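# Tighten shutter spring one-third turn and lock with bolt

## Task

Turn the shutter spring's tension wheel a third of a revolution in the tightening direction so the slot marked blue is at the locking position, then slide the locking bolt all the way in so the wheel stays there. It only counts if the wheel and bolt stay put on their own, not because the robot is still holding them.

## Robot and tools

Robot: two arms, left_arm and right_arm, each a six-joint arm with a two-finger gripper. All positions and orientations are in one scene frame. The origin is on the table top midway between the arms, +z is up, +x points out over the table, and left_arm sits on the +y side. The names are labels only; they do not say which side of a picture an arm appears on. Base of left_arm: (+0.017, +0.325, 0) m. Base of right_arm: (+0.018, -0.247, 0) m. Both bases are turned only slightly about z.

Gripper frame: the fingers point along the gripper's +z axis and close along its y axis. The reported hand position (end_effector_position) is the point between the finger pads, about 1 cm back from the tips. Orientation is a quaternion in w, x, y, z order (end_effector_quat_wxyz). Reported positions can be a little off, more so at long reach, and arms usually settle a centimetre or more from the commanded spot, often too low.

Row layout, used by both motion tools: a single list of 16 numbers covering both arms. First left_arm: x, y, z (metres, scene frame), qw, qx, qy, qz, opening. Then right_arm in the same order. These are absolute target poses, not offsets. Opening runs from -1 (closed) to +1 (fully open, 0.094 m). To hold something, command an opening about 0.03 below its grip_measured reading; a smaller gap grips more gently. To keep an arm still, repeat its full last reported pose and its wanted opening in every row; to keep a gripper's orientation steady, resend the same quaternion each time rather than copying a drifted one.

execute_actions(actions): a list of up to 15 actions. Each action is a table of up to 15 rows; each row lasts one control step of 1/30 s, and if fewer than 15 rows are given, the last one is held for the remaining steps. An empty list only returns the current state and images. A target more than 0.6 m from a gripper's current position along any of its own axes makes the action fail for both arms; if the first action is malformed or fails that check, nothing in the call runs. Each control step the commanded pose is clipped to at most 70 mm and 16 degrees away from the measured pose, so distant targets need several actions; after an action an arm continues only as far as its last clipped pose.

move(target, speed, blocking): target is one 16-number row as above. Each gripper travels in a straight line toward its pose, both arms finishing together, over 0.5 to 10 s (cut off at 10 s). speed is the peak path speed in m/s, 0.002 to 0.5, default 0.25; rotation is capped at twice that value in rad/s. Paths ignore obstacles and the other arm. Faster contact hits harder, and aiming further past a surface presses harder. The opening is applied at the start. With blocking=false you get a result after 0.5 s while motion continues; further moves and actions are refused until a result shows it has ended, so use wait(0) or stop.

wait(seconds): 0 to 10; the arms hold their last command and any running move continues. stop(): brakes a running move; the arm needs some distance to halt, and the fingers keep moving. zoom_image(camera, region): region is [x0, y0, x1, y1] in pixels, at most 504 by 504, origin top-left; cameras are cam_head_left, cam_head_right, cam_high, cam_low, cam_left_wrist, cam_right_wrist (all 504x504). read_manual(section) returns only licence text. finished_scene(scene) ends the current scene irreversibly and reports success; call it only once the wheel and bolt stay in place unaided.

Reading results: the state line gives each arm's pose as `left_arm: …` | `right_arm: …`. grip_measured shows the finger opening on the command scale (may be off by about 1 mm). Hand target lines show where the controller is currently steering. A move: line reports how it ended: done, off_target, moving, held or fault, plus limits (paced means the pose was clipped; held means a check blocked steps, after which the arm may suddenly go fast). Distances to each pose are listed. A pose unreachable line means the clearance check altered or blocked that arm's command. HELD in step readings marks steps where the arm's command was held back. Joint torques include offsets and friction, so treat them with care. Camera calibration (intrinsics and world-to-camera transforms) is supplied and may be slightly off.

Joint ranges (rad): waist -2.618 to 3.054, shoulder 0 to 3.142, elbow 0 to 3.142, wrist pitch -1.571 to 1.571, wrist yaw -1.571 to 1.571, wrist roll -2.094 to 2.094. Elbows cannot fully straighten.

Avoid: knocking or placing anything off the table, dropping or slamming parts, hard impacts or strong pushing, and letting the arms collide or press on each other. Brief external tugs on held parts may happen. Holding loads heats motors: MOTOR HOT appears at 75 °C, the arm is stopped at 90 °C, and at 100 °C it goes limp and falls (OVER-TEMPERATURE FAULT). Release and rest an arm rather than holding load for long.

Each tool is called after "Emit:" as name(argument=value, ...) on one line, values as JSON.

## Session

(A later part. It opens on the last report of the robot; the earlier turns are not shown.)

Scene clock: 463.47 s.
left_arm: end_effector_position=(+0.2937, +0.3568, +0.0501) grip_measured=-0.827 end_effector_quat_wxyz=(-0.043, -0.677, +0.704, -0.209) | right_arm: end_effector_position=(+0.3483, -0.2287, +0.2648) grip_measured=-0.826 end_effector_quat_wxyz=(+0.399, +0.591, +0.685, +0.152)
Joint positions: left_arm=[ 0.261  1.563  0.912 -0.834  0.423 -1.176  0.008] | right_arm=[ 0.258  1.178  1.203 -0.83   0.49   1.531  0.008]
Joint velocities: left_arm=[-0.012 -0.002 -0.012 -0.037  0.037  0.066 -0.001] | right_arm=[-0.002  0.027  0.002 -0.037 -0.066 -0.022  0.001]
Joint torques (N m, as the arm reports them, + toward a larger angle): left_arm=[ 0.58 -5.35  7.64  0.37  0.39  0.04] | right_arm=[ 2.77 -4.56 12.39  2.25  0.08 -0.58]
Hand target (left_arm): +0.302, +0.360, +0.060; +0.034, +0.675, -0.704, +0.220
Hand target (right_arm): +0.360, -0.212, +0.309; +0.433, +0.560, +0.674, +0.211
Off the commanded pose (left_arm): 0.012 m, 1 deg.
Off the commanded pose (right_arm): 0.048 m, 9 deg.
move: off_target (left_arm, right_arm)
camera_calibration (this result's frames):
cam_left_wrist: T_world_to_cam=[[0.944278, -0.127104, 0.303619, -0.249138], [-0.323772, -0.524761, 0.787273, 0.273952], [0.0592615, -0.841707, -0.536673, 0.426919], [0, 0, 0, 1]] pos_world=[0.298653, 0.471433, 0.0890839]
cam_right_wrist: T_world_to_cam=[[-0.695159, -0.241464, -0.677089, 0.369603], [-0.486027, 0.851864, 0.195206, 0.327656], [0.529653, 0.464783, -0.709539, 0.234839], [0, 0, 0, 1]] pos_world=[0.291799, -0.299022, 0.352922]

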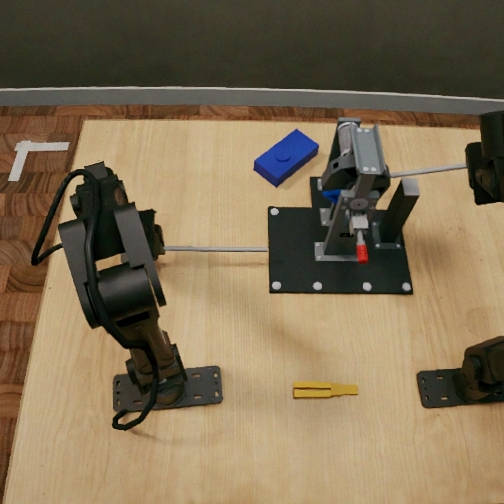

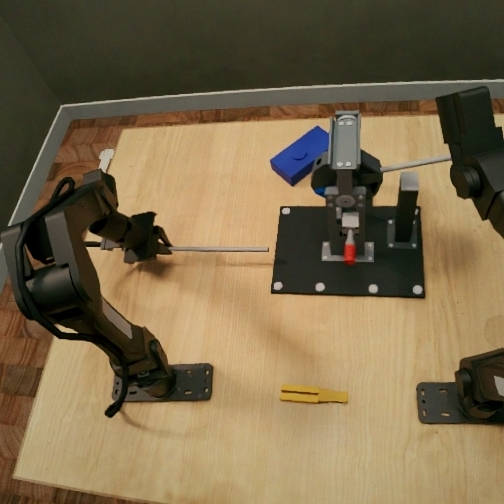

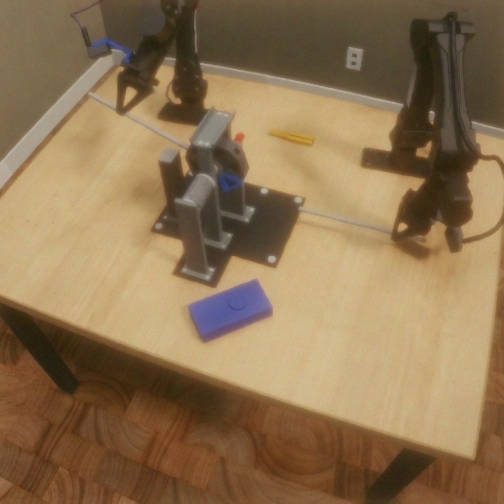

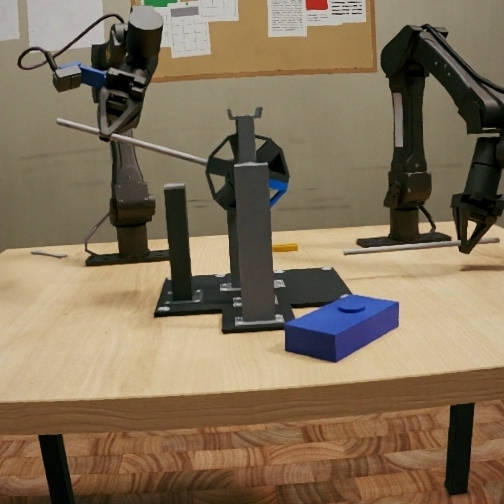

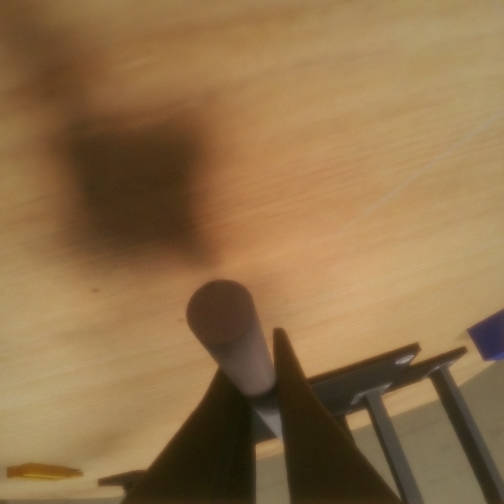

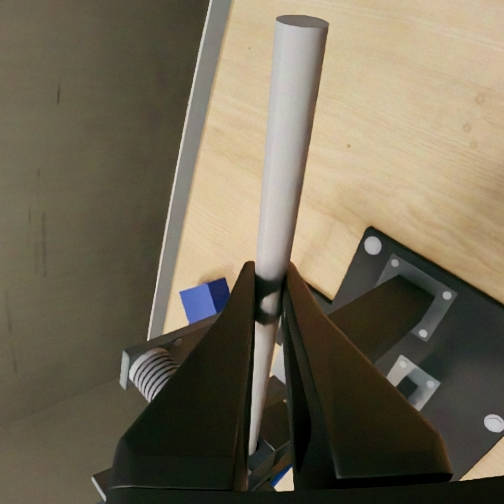

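Emit:
move(target=[0.30,0.375,0.018,-0.0309,-0.6745,0.7065,-0.2127,-0.87,0.37,-0.16,0.377,0.5648,0.4256,0.683,0.183,-0.87], speed=0.1)

Scene clock: 471.23 s.
left_arm: end_effector_position=(+0.3020, +0.3696, +0.0242) grip_measured=-0.827 end_effector_quat_wxyz=(-0.039, -0.674, +0.704, -0.220) | right_arm: end_effector_position=(+0.3579, -0.1865, +0.3367) grip_measured=-0.827 end_effector_quat_wxyz=(+0.546, +0.442, +0.704, +0.105)
Joint positions: left_arm=[ 0.306  1.653  0.884 -0.72   0.444 -1.128  0.008] | right_arm=[ 0.519  1.202  1.285 -0.694  0.843  1.231  0.008]
Joint velocities: left_arm=[-0.012  0.007 -0.027  0.051 -0.007  0.007 -0.001] | right_arm=[-0.027  0.007 -0.012 -0.022  0.051 -0.037 -0.   ]
Joint torques (N m, as the arm reports them, + toward a larger angle): left_arm=[ 0.65 -5.5   3.93  0.67  0.04  0.15] | right_arm=[ 3.33 -3.54 11.68  2.67 -0.14 -0.38]
Hand target (left_arm): +0.300, +0.375, +0.018; +0.030, +0.674, -0.707, +0.212
Hand target (right_arm): +0.365, -0.161, +0.377; +0.565, +0.426, +0.682, +0.183
Off the commanded pose (left_arm): 0.008 m, 1 deg.
Off the commanded pose (right_arm): 0.050 m, 10 deg.
move: off_target (right_arm)
camera_calibration (this result's frames):
cam_left_wrist: T_world_to_cam=[[0.937261, -0.124949, 0.325467, -0.246638], [-0.341519, -0.516629, 0.785149, 0.306113], [0.0700423, -0.847043, -0.526889, 0.421834], [0, 0, 0, 1]] pos_world=[0.306161, 0.484641, 0.0621881]
cam_right_wrist: T_world_to_cam=[[-0.517532, -0.574807, -0.633844, 0.294819], [-0.604479, 0.769891, -0.204627, 0.444051], [0.605612, 0.277244, -0.745902, 0.211204], [0, 0, 0, 1]] pos_world=[0.29309, -0.230962, 0.435272]

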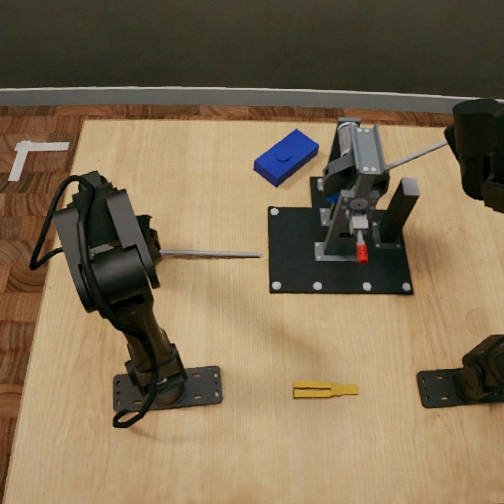

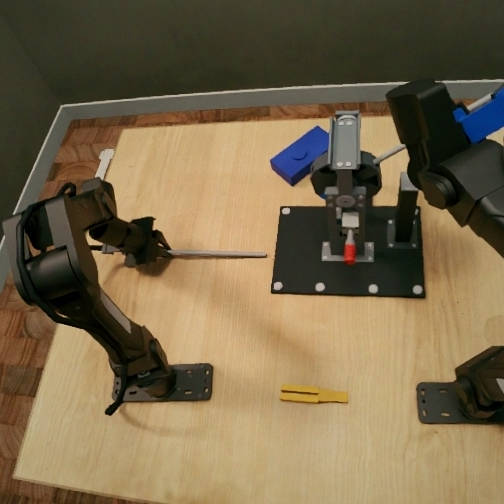

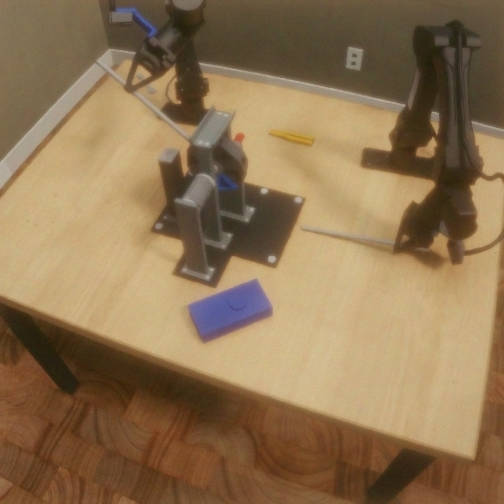

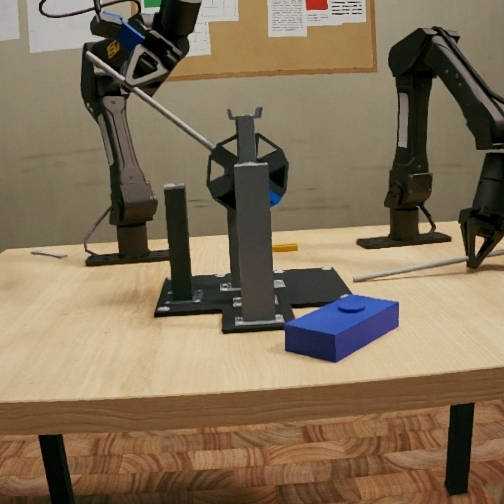

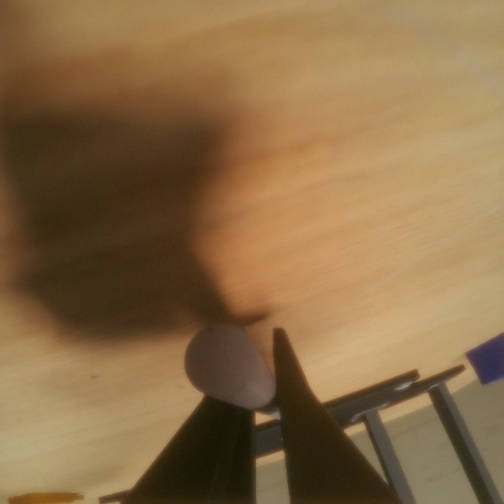

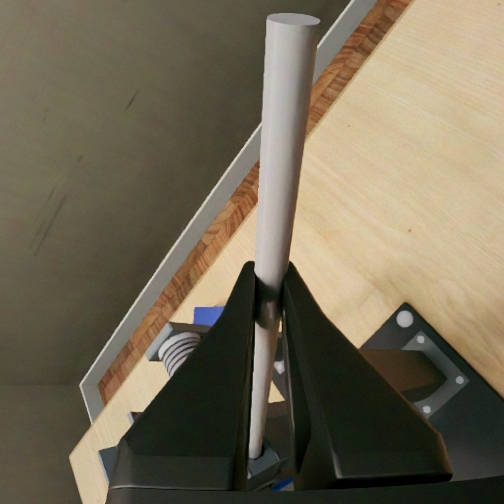

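Emit:
zoom_image(camera="cam_low", region=[340,200,504,300])

Emit:
zoom_image(camera="cam_high", region=[360,190,504,290])

Region (340, 200, 504, 300) of cam_low's 504x504 image, scaled by 3.073, with more detail than that image has; it fills the top 307 rows of this view, and the rest is white.

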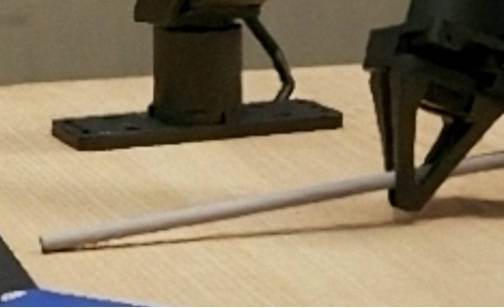

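Region (360, 190, 504, 290) of cam_high's 504x504 image, scaled by 3.500, with more detail than that image has; it fills the top 350 rows of this view, and the rest is white.

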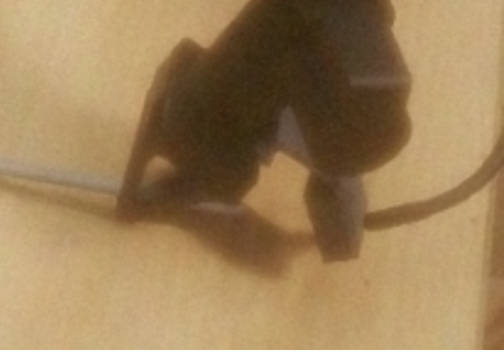

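Emit:
execute_actions(actions=[[[0.30,0.372,0.028,-0.0309,-0.6745,0.7065,-0.2127,-0.815,0.37,-0.16,0.377,0.5648,0.4256,0.683,0.183,-0.87],[0.30,0.372,0.028,-0.0309,-0.6745,0.7065,-0.2127,-0.815,0.37,-0.16,0.377,0.5648,0.4256,0.683,0.183,-0.87],[0.30,0.372,0.028,-0.0309,-0.6745,0.7065,-0.2127,-0.815,0.37,-0.16,0.377,0.5648,0.4256,0.683,0.183,-0.87],[0.30,0.372,0.028,-0.0309,-0.6745,0.7065,-0.2127,-0.815,0.37,-0.16,0.377,0.5648,0.4256,0.683,0.183,-0.87],[0.30,0.372,0.028,-0.0309,-0.6745,0.7065,-0.2127,-0.815,0.37,-0.16,0.377,0.5648,0.4256,0.683,0.183,-0.87],[0.30,0.372,0.028,-0.0309,-0.6745,0.7065,-0.2127,-0.8,0.37,-0.16,0.377,0.5648,0.4256,0.683,0.183,-0.87],[0.30,0.372,0.028,-0.0309,-0.6745,0.7065,-0.2127,-0.8,0.37,-0.16,0.377,0.5648,0.4256,0.683,0.183,-0.87],[0.30,0.372,0.028,-0.0309,-0.6745,0.7065,-0.2127,-0.8,0.37,-0.16,0.377,0.5648,0.4256,0.683,0.183,-0.87],[0.30,0.372,0.028,-0.0309,-0.6745,0.7065,-0.2127,-0.75,0.37,-0.16,0.377,0.5648,0.4256,0.683,0.183,-0.87],[0.30,0.372,0.028,-0.0309,-0.6745,0.7065,-0.2127,-0.7,0.37,-0.16,0.377,0.5648,0.4256,0.683,0.183,-0.87],[0.30,0.372,0.028,-0.0309,-0.6745,0.7065,-0.2127,-0.6,0.37,-0.16,0.377,0.5648,0.4256,0.683,0.183,-0.87]]])

Emit:
move(target=[0.29,0.37,0.10,-0.0309,-0.6745,0.7065,-0.2127,-0.3,0.368,-0.079,0.417,0.678,0.2009,0.6929,0.141,-0.87], speed=0.1)

Scene clock: 491.50 s.
left_arm: end_effector_position=(+0.3005, +0.3703, +0.0236) grip_measured=-0.602 end_effector_quat_wxyz=(-0.039, -0.676, +0.704, -0.216) | right_arm: end_effector_position=(+0.3581, -0.1861, +0.3369) grip_measured=-0.827 end_effector_quat_wxyz=(+0.546, +0.441, +0.704, +0.105)
Joint positions: left_arm=[ 0.306  1.653  0.884 -0.724  0.436 -1.129  0.019] | right_arm=[ 0.519  1.202  1.285 -0.692  0.842  1.228  0.008]
Joint velocities: left_arm=[-0.027  0.007  0.012 -0.051 -0.066 -0.037  0.001] | right_arm=[ 0.002 -0.002 -0.007 -0.066  0.007 -0.051 -0.001]
Joint torques (N m, as the arm reports them, + toward a larger angle): left_arm=[-0.07 -7.71  4.91  0.37  0.11  0.02] | right_arm=[ 2.78 -3.63 11.75  2.62 -0.17 -0.41]
Hand target (left_arm): +0.300, +0.372, +0.028; +0.031, +0.674, -0.706, +0.213
Hand target (right_arm): +0.365, -0.162, +0.377; +0.564, +0.426, +0.683, +0.182
Off the commanded pose (left_arm): 0.005 m, 1 deg.
Off the commanded pose (right_arm): 0.049 m, 10 deg.
Step readings (end_effector_position):
0: left_arm (+0.3020, +0.3695, +0.0242) | right_arm (+0.3580, -0.1862, +0.3370)
1: left_arm (+0.3018, +0.3695, +0.0242) | right_arm (+0.3581, -0.1862, +0.3369)
2: left_arm (+0.3016, +0.3694, +0.0242) | right_arm (+0.3581, -0.1861, +0.3369)
4: left_arm (+0.3015, +0.3694, +0.0241) | right_arm (+0.3581, -0.1861, +0.3369)
8: left_arm (+0.3010, +0.3700, +0.0238) | right_arm (+0.3581, -0.1861, +0.3369)
15: end_effector_position above
camera_calibration (this result's frames):
cam_left_wrist: T_world_to_cam=[[0.939852, -0.125306, 0.317768, -0.245465], [-0.334917, -0.52092, 0.785158, 0.306119], [0.0671468, -0.844359, -0.531554, 0.422175], [0, 0, 0, 1]] pos_world=[0.304877, 0.485172, 0.0620579]
cam_right_wrist: T_world_to_cam=[[-0.516057, -0.576994, -0.633059, 0.294068], [-0.606215, 0.768168, -0.205964, 0.444676], [0.605135, 0.27748, -0.746201, 0.211491], [0, 0, 0, 1]] pos_world=[0.293344, -0.230595, 0.435564]

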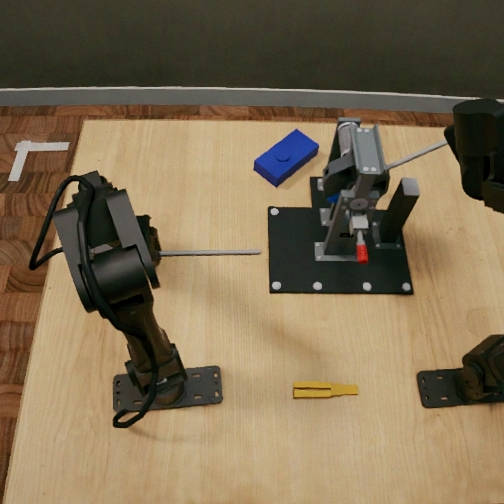

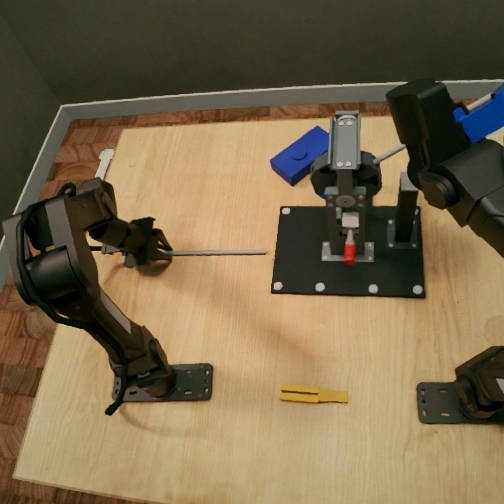

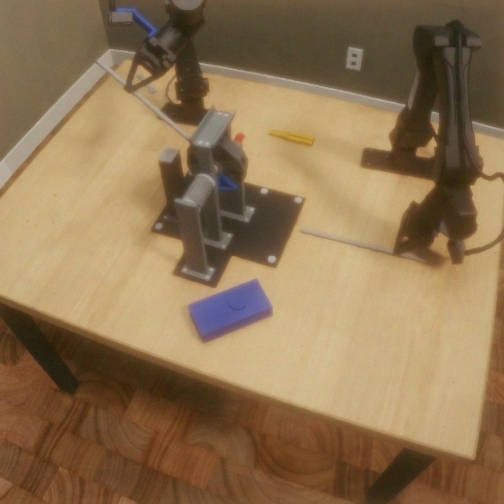

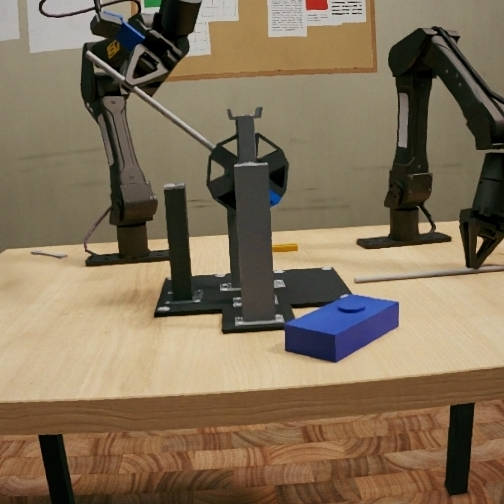

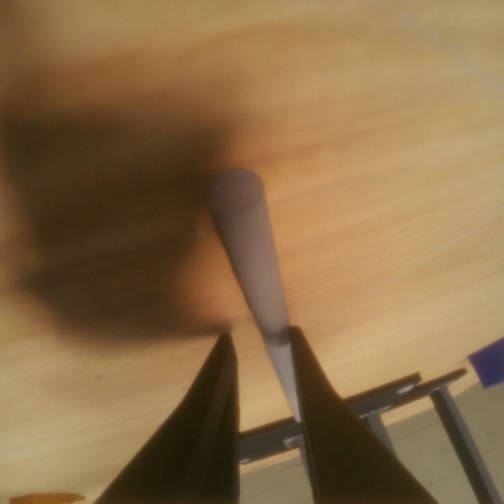

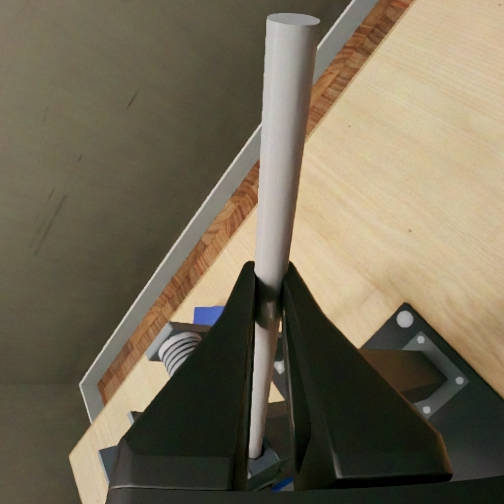

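Scene clock: 494.67 s.
left_arm: end_effector_position=(+0.2835, +0.3627, +0.0880) grip_measured=-0.302 end_effector_quat_wxyz=(-0.053, -0.677, +0.703, -0.211) | right_arm: end_effector_position=(+0.3649, -0.1124, +0.3921) grip_measured=-0.828 end_effector_quat_wxyz=(+0.664, +0.228, +0.710, +0.059)
Joint positions: left_arm=[ 0.306  1.507  1.016 -1.031  0.436 -1.126  0.033] | right_arm=[ 0.73   1.229  1.225 -0.201  0.994  0.572  0.008]
Joint velocities: left_arm=[ 0.007 -0.012 -0.002 -0.022 -0.037 -0.066 -0.001] | right_arm=[ 0.012  0.007 -0.002  0.007  0.022  0.022 -0.   ]
Joint torques (N m, as the arm reports them, + toward a larger angle): left_arm=[ 0.49 -6.76  7.45  0.32  0.13  0.09] | right_arm=[ 3.21 -3.46  8.67  2.75 -0.7  -0.27]
Hand target (left_arm): +0.289, +0.369, +0.100; +0.031, +0.674, -0.706, +0.212
Hand target (right_arm): +0.364, -0.080, +0.416; +0.675, +0.203, +0.695, +0.140
Off the commanded pose (left_arm): 0.015 m, 3 deg.
Off the commanded pose (right_arm): 0.042 m, 10 deg.
move: off_target (left_arm, right_arm)
camera_calibration (this result's frames):
cam_left_wrist: T_world_to_cam=[[0.947558, -0.12376, 0.294649, -0.251586], [-0.315379, -0.511189, 0.799513, 0.235544], [0.0516738, -0.850511, -0.523413, 0.457066], [0, 0, 0, 1]] pos_world=[0.28906, 0.478011, 0.125043]
cam_right_wrist: T_world_to_cam=[[-0.256851, -0.88146, -0.396302, 0.153363], [-0.685069, 0.455297, -0.56867, 0.539379], [0.681695, 0.125431, -0.720805, 0.173121], [0, 0, 0, 1]] pos_world=[0.290888, -0.132109, 0.492293]

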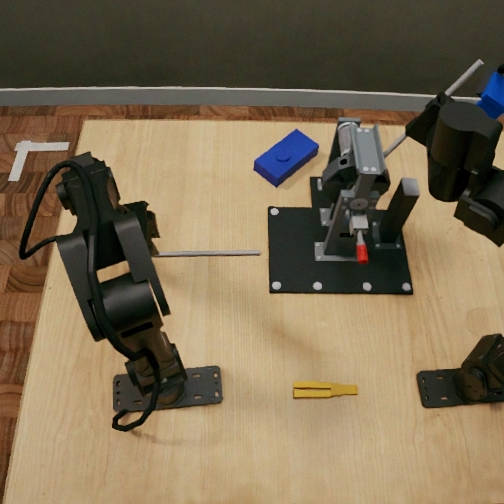

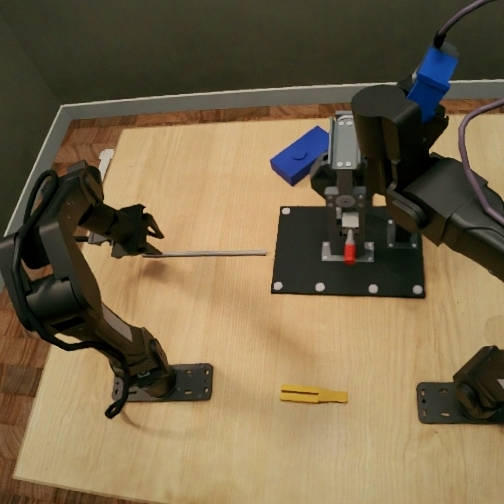

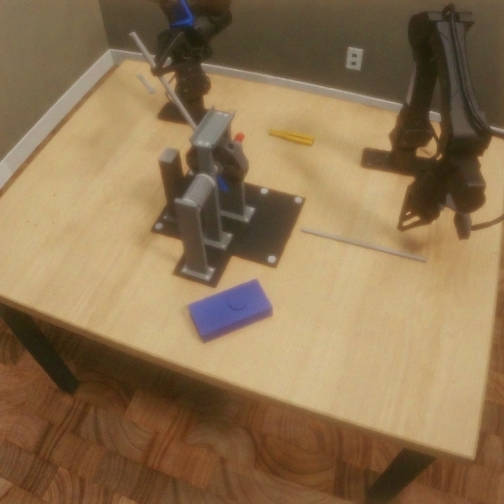

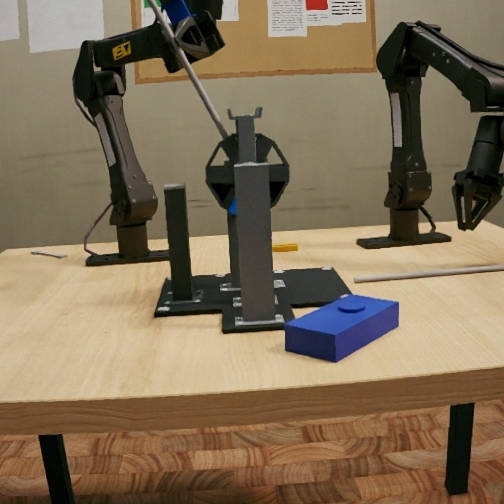

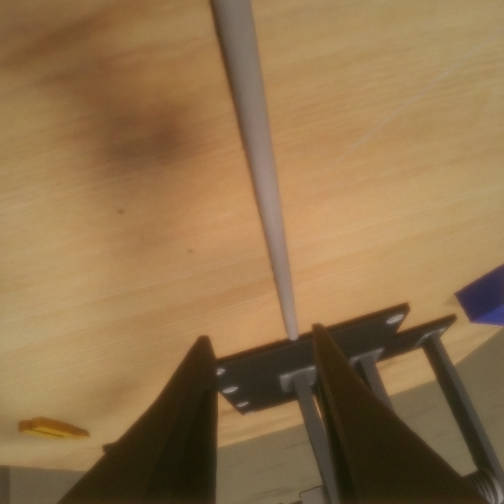

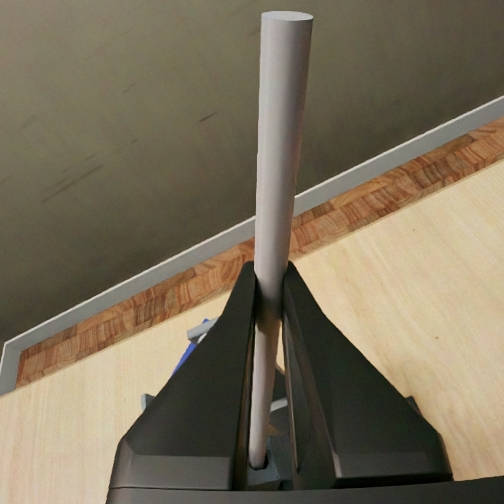

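Emit:
move(target=[0.18,0.02,0.195,0.331,-0.191,0.8,-0.462,-0.2,0.368,-0.068,0.42,0.69,0.185,0.69,0.118,-0.87], speed=0.2)

Scene clock: 505.20 s.
left_arm: end_effector_position=(+0.1771, +0.0236, +0.1845) grip_measured=-0.202 end_effector_quat_wxyz=(+0.311, -0.195, +0.810, -0.457) | right_arm: end_effector_position=(+0.3655, -0.1032, +0.3956) grip_measured=-0.828 end_effector_quat_wxyz=(+0.678, +0.212, +0.703, +0.038)
Joint positions: left_arm=[-1.49   1.049  0.564  0.    -0.583 -1.493  0.038] | right_arm=[ 0.762  1.255  1.218 -0.118  1.044  0.484  0.008]
Joint velocities: left_arm=[-0.017 -0.007 -0.007 -0.022 -0.066  0.022 -0.001] | right_arm=[-0.017 -0.012 -0.017 -0.037 -0.037 -0.022 -0.   ]
Joint torques (N m, as the arm reports them, + toward a larger angle): left_arm=[-0.32 -1.58  8.18  1.78 -0.43  0.16] | right_arm=[ 3.55 -3.38  9.77  2.53 -0.74 -0.27]
Hand target (left_arm): +0.179, +0.020, +0.194; +0.322, -0.194, +0.804, -0.461
Hand target (right_arm): +0.364, -0.070, +0.419; +0.689, +0.186, +0.691, +0.116
Off the commanded pose (left_arm): 0.012 m, 3 deg.
Off the commanded pose (right_arm): 0.043 m, 10 deg.
move: off_target (left_arm, right_arm)
camera_calibration (this result's frames):
cam_left_wrist: T_world_to_cam=[[-0.090159, -0.576342, 0.81222, -0.1222], [-0.990403, -0.0338982, -0.133992, 0.23195], [0.104758, -0.816505, -0.567755, 0.222594], [0, 0, 0, 1]] pos_world=[0.195388, 0.119183, 0.256711]
cam_right_wrist: T_world_to_cam=[[-0.257393, -0.899951, -0.351905, 0.143782], [-0.668291, 0.428826, -0.607861, 0.544243], [0.697951, 0.0787159, -0.711806, 0.159786], [0, 0, 0, 1]] pos_world=[0.289199, -0.116566, 0.495159]

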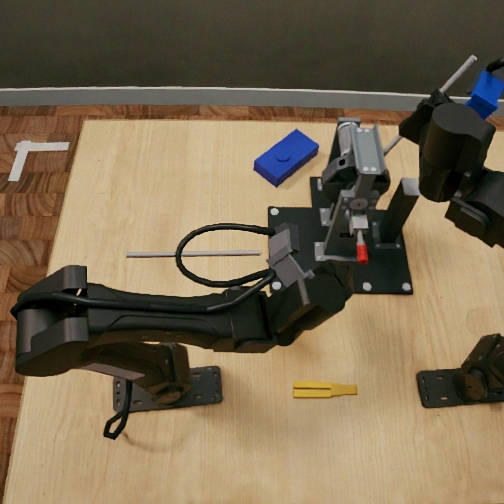

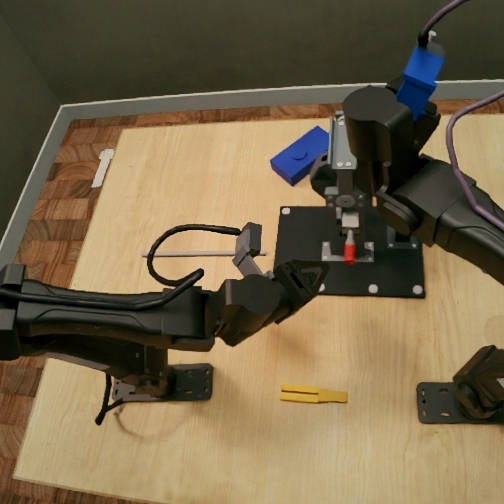

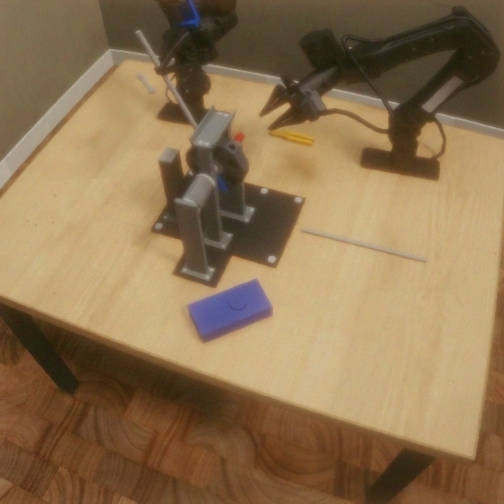

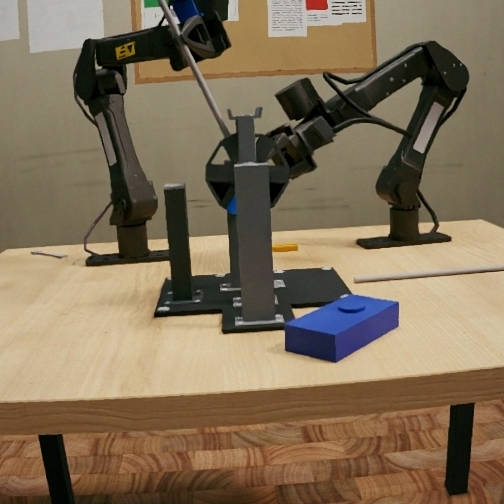

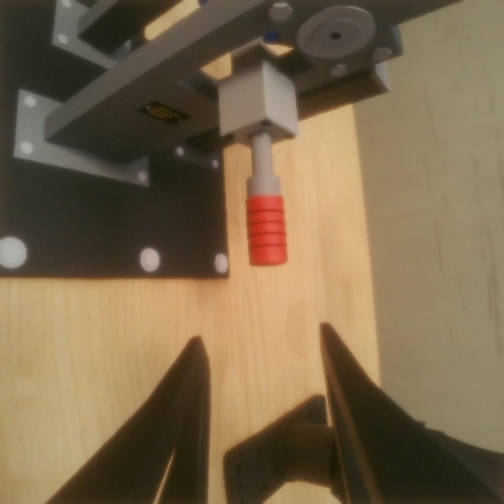

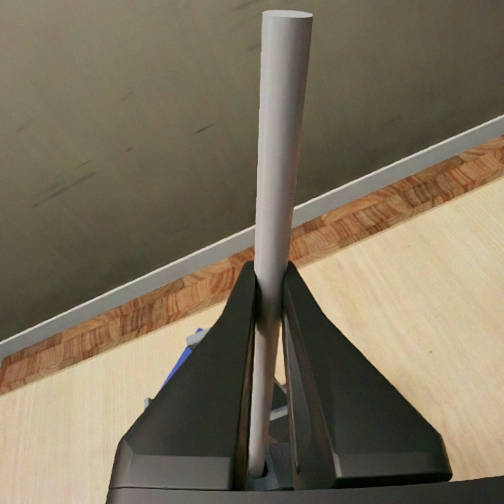

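Emit:
move(target=[0.224,-0.022,0.176,0.331,-0.191,0.8,-0.462,-0.2,0.368,-0.068,0.42,0.69,0.185,0.69,0.118,-0.87], speed=0.08)

Emit:
zoom_image(camera="cam_head_left", region=[300,190,420,290])

Scene clock: 512.47 s.
left_arm: end_effector_position=(+0.2190, -0.0160, +0.1651) grip_measured=-0.202 end_effector_quat_wxyz=(+0.326, -0.191, +0.807, -0.454) | right_arm: end_effector_position=(+0.3654, -0.1051, +0.3949) grip_measured=-0.828 end_effector_quat_wxyz=(+0.679, +0.217, +0.701, +0.036)
Joint positions: left_arm=[-1.368  1.328  0.624  0.261 -0.496 -1.402  0.038] | right_arm=[ 0.76   1.255  1.213 -0.112  1.053  0.487  0.008]
Joint velocities: left_arm=[ 0.017 -0.012 -0.007 -0.007 -0.066  0.007 -0.   ] | right_arm=[-0.002 -0.007 -0.007 -0.022  0.066  0.022  0.   ]
Joint torques (N m, as the arm reports them, + toward a larger angle): left_arm=[ 0.6  -3.76  8.35  1.92 -0.16  0.18] | right_arm=[ 3.61 -3.42 10.1   2.47 -0.85 -0.3 ]
Hand target (left_arm): +0.224, -0.021, +0.177; +0.332, -0.190, +0.800, -0.462
Hand target (right_arm): +0.363, -0.070, +0.420; +0.689, +0.186, +0.691, +0.117
Off the commanded pose (left_arm): 0.013 m, 1 deg.
Off the commanded pose (right_arm): 0.045 m, 10 deg.
move: off_target (left_arm, right_arm)
camera_calibration (this result's frames):
cam_left_wrist: T_world_to_cam=[[-0.107453, -0.587024, 0.802407, -0.120231], [-0.985734, -0.0422581, -0.162918, 0.273137], [0.129545, -0.808466, -0.574109, 0.17061], [0, 0, 0, 1]] pos_world=[0.234219, 0.0788956, 0.238922]
cam_right_wrist: T_world_to_cam=[[-0.266087, -0.896045, -0.355388, 0.146843], [-0.661879, 0.437865, -0.608433, 0.543435], [0.700795, 0.073328, -0.709584, 0.157003], [0, 0, 0, 1]] pos_world=[0.288734, -0.117886, 0.494236]

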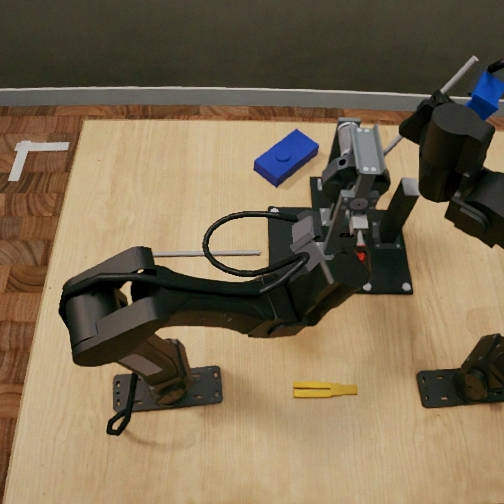

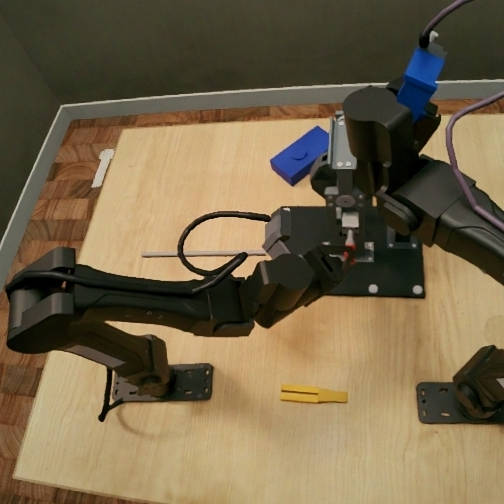

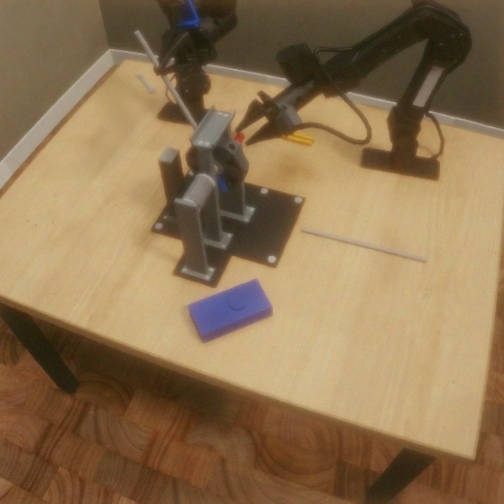

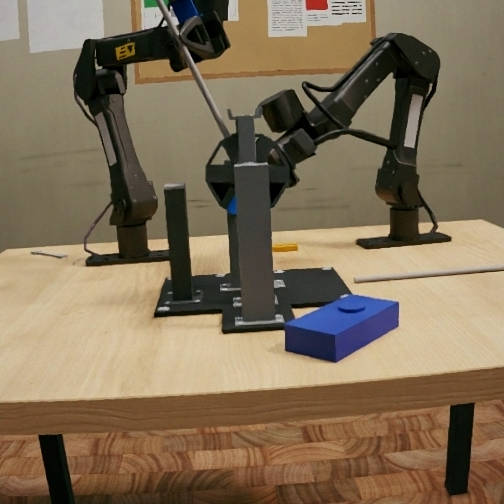

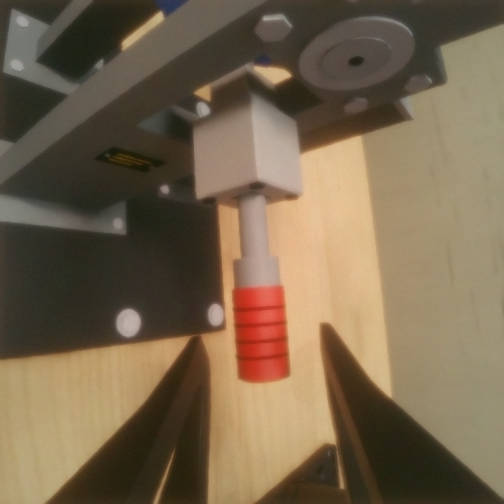

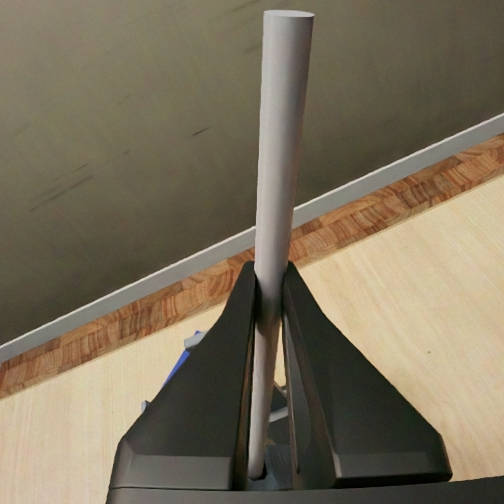

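Region (300, 190, 420, 290) of cam_head_left's 504x504 image, scaled by 4.200, with more detail than that image has.

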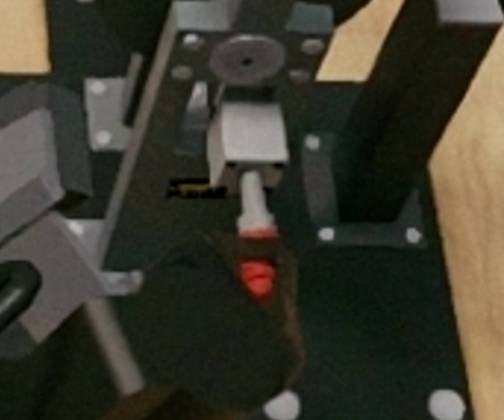

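Emit:
move(target=[0.23,-0.03,0.171,0.331,-0.191,0.8,-0.462,-0.2,0.368,-0.068,0.42,0.69,0.185,0.69,0.118,-0.87], speed=0.05)

Emit:
execute_actions(actions=[[[0.23,-0.03,0.171,0.331,-0.191,0.8,-0.462,-0.5,0.368,-0.068,0.42,0.69,0.185,0.69,0.118,-0.87],[0.23,-0.03,0.171,0.331,-0.191,0.8,-0.462,-0.55,0.368,-0.068,0.42,0.69,0.185,0.69,0.118,-0.87],[0.23,-0.03,0.171,0.331,-0.191,0.8,-0.462,-0.6,0.368,-0.068,0.42,0.69,0.185,0.69,0.118,-0.87],[0.23,-0.03,0.171,0.331,-0.191,0.8,-0.462,-0.62,0.368,-0.068,0.42,0.69,0.185,0.69,0.118,-0.87],[0.23,-0.03,0.171,0.331,-0.191,0.8,-0.462,-0.64,0.368,-0.068,0.42,0.69,0.185,0.69,0.118,-0.87],[0.23,-0.03,0.171,0.331,-0.191,0.8,-0.462,-0.66,0.368,-0.068,0.42,0.69,0.185,0.69,0.118,-0.87],[0.23,-0.03,0.171,0.331,-0.191,0.8,-0.462,-0.68,0.368,-0.068,0.42,0.69,0.185,0.69,0.118,-0.87],[0.23,-0.03,0.171,0.331,-0.191,0.8,-0.462,-0.70,0.368,-0.068,0.42,0.69,0.185,0.69,0.118,-0.87]]])

Scene clock: 522.70 s.
left_arm: end_effector_position=(+0.2246, -0.0242, +0.1603) grip_measured=-0.202 end_effector_quat_wxyz=(+0.325, -0.192, +0.807, -0.455) | right_arm: end_effector_position=(+0.3654, -0.1062, +0.3943) grip_measured=-0.828 end_effector_quat_wxyz=(+0.680, +0.220, +0.699, +0.034)
Joint positions: left_arm=[-1.356  1.38   0.64   0.301 -0.484 -1.398  0.038] | right_arm=[ 0.76   1.255  1.208 -0.103  1.061  0.487  0.008]
Joint velocities: left_arm=[-0.012 -0.007  0.002 -0.007 -0.007 -0.066  0.002] | right_arm=[-0.012 -0.012  0.007 -0.022 -0.037 -0.007  0.   ]
Joint torques (N m, as the arm reports them, + toward a larger angle): left_arm=[ 0.61 -4.29  8.21  1.89 -0.13  0.15] | right_arm=[ 3.58 -3.48 10.45  2.37 -0.88 -0.31]
Hand target (left_arm): +0.230, -0.029, +0.171; +0.332, -0.191, +0.800, -0.462
Hand target (right_arm): +0.363, -0.071, +0.419; +0.689, +0.186, +0.691, +0.116
Off the commanded pose (left_arm): 0.013 m, 1 deg.
Off the commanded pose (right_arm): 0.046 m, 11 deg.
move: off_target (left_arm, right_arm)
camera_calibration (this result's frames):
cam_left_wrist: T_world_to_cam=[[-0.106505, -0.584785, 0.804166, -0.121053], [-0.985958, -0.0425082, -0.161493, 0.277318], [0.128622, -0.810074, -0.572046, 0.160393], [0, 0, 0, 1]] pos_world=[0.239901, 0.0709287, 0.233884]
cam_right_wrist: T_world_to_cam=[[-0.27172, -0.893538, -0.357431, 0.148742], [-0.656697, 0.443651, -0.609855, 0.542825], [0.703503, 0.0690145, -0.707333, 0.154325], [0, 0, 0, 1]] pos_world=[0.28832, -0.118569, 0.493369]

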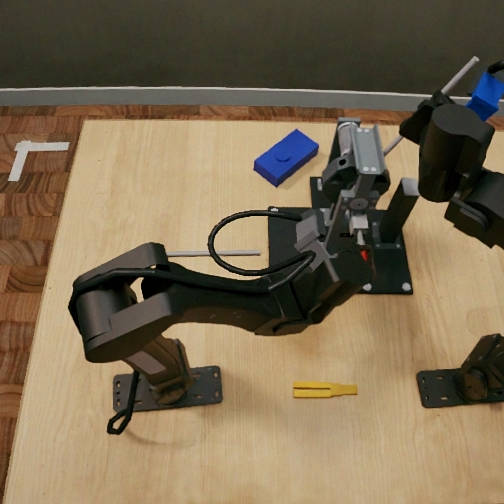

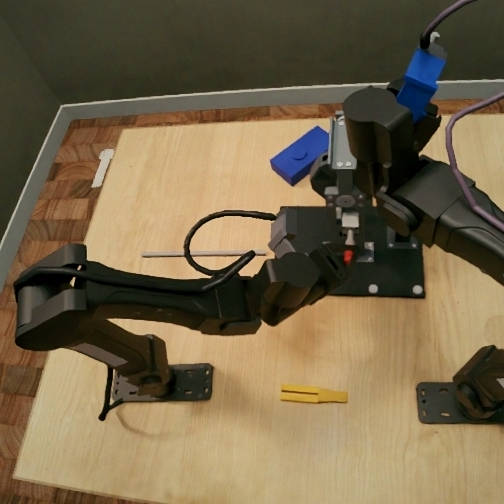

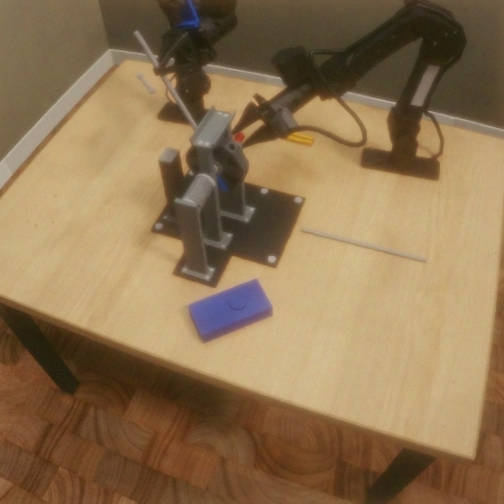

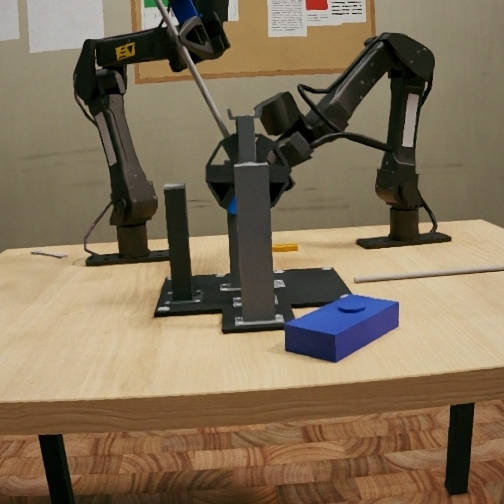

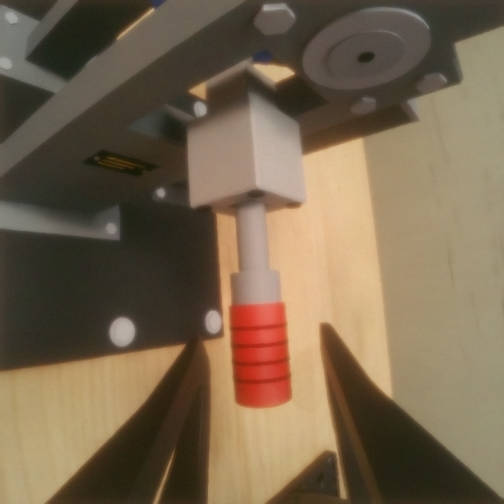

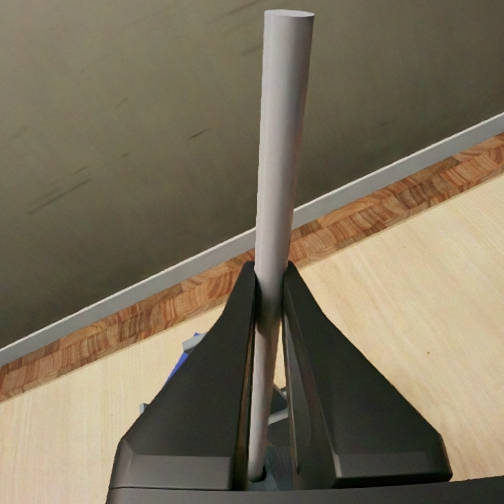

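Scene clock: 523.20 s.
left_arm: end_effector_position=(+0.2246, -0.0242, +0.1599) grip_measured=-0.645 end_effector_quat_wxyz=(+0.326, -0.190, +0.808, -0.453) | right_arm: end_effector_position=(+0.3654, -0.1061, +0.3943) grip_measured=-0.828 end_effector_quat_wxyz=(+0.680, +0.220, +0.699, +0.034)
Joint positions: left_arm=[-1.356  1.381  0.64   0.301 -0.484 -1.393  0.017] | right_arm=[ 0.76   1.255  1.208 -0.103  1.06   0.486  0.008]
Joint velocities: left_arm=[-0.027 -0.002 -0.007  0.022 -0.007  0.022  0.001] | right_arm=[ 0.002  0.007 -0.017  0.037  0.007 -0.007 -0.   ]
Joint torques (N m, as the arm reports them, + toward a larger angle): left_arm=[ 0.6  -4.21  8.17  1.9  -0.16  0.11] | right_arm=[ 3.6  -3.6  10.42  2.39 -0.89 -0.3 ]
Hand target (left_arm): +0.230, -0.029, +0.171; +0.332, -0.191, +0.800, -0.462
Hand target (right_arm): +0.363, -0.070, +0.419; +0.689, +0.186, +0.691, +0.116
Off the commanded pose (left_arm): 0.014 m, 1 deg.
Off the commanded pose (right_arm): 0.046 m, 11 deg.
Step readings (end_effector_position):
0: left_arm (+0.2246, -0.0242, +0.1603) | right_arm (+0.3654, -0.1062, +0.3943)
1: left_arm (+0.2246, -0.0242, +0.1602) | right_arm (+0.3654, -0.1062, +0.3943)
2: left_arm (+0.2246, -0.0242, +0.1600) | right_arm (+0.3654, -0.1062, +0.3943)
4: left_arm (+0.2246, -0.0242, +0.1599) | right_arm (+0.3654, -0.1061, +0.3943)
8: left_arm (+0.2246, -0.0242, +0.1599) | right_arm (+0.3654, -0.1061, +0.3943)
15: end_effector_position above
camera_calibration (this result's frames):
cam_left_wrist: T_world_to_cam=[[-0.109996, -0.588432, 0.80103, -0.119533], [-0.985571, -0.0397447, -0.164533, 0.277728], [0.128653, -0.807569, -0.575569, 0.160725], [0, 0, 0, 1]] pos_world=[0.239894, 0.0704976, 0.233953]
cam_right_wrist: T_world_to_cam=[[-0.271407, -0.893766, -0.3571, 0.148532], [-0.656961, 0.443184, -0.60991, 0.54287], [0.703378, 0.069067, -0.707452, 0.154401], [0, 0, 0, 1]] pos_world=[0.288355, -0.118503, 0.493374]

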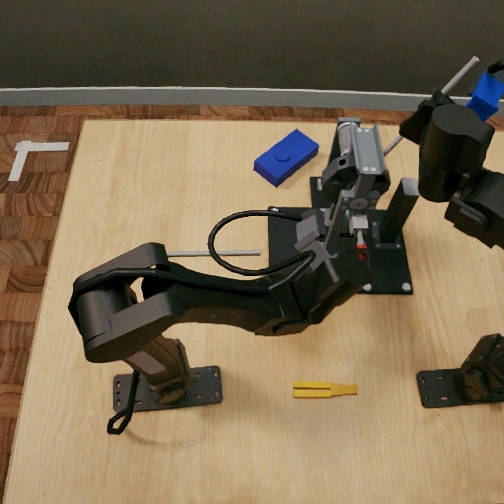

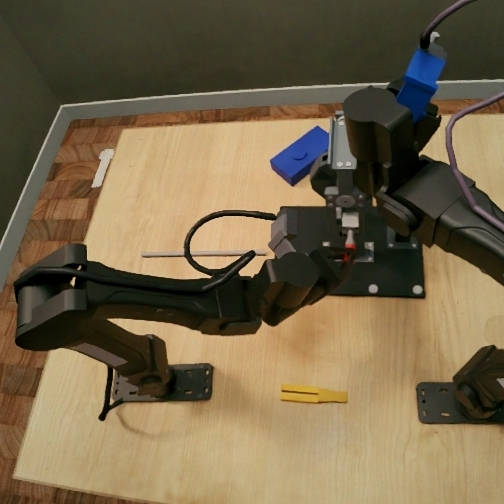

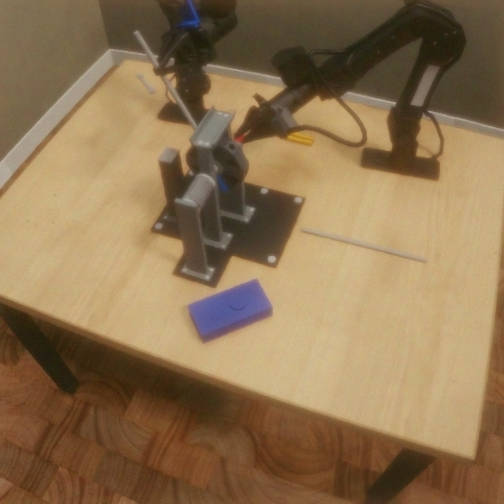

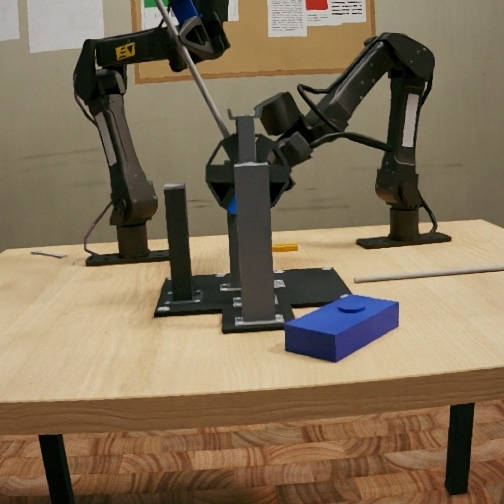

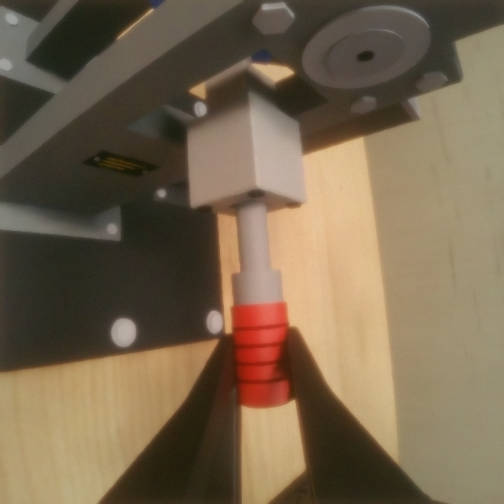

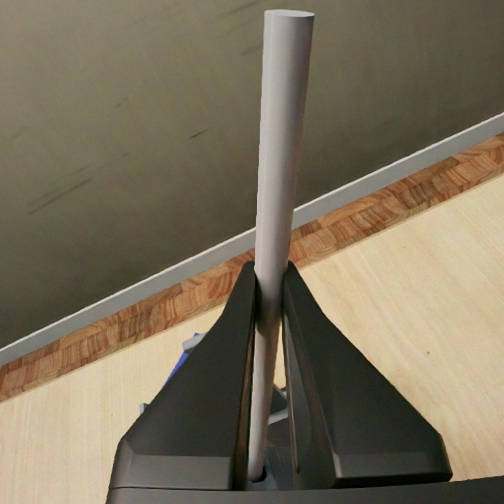

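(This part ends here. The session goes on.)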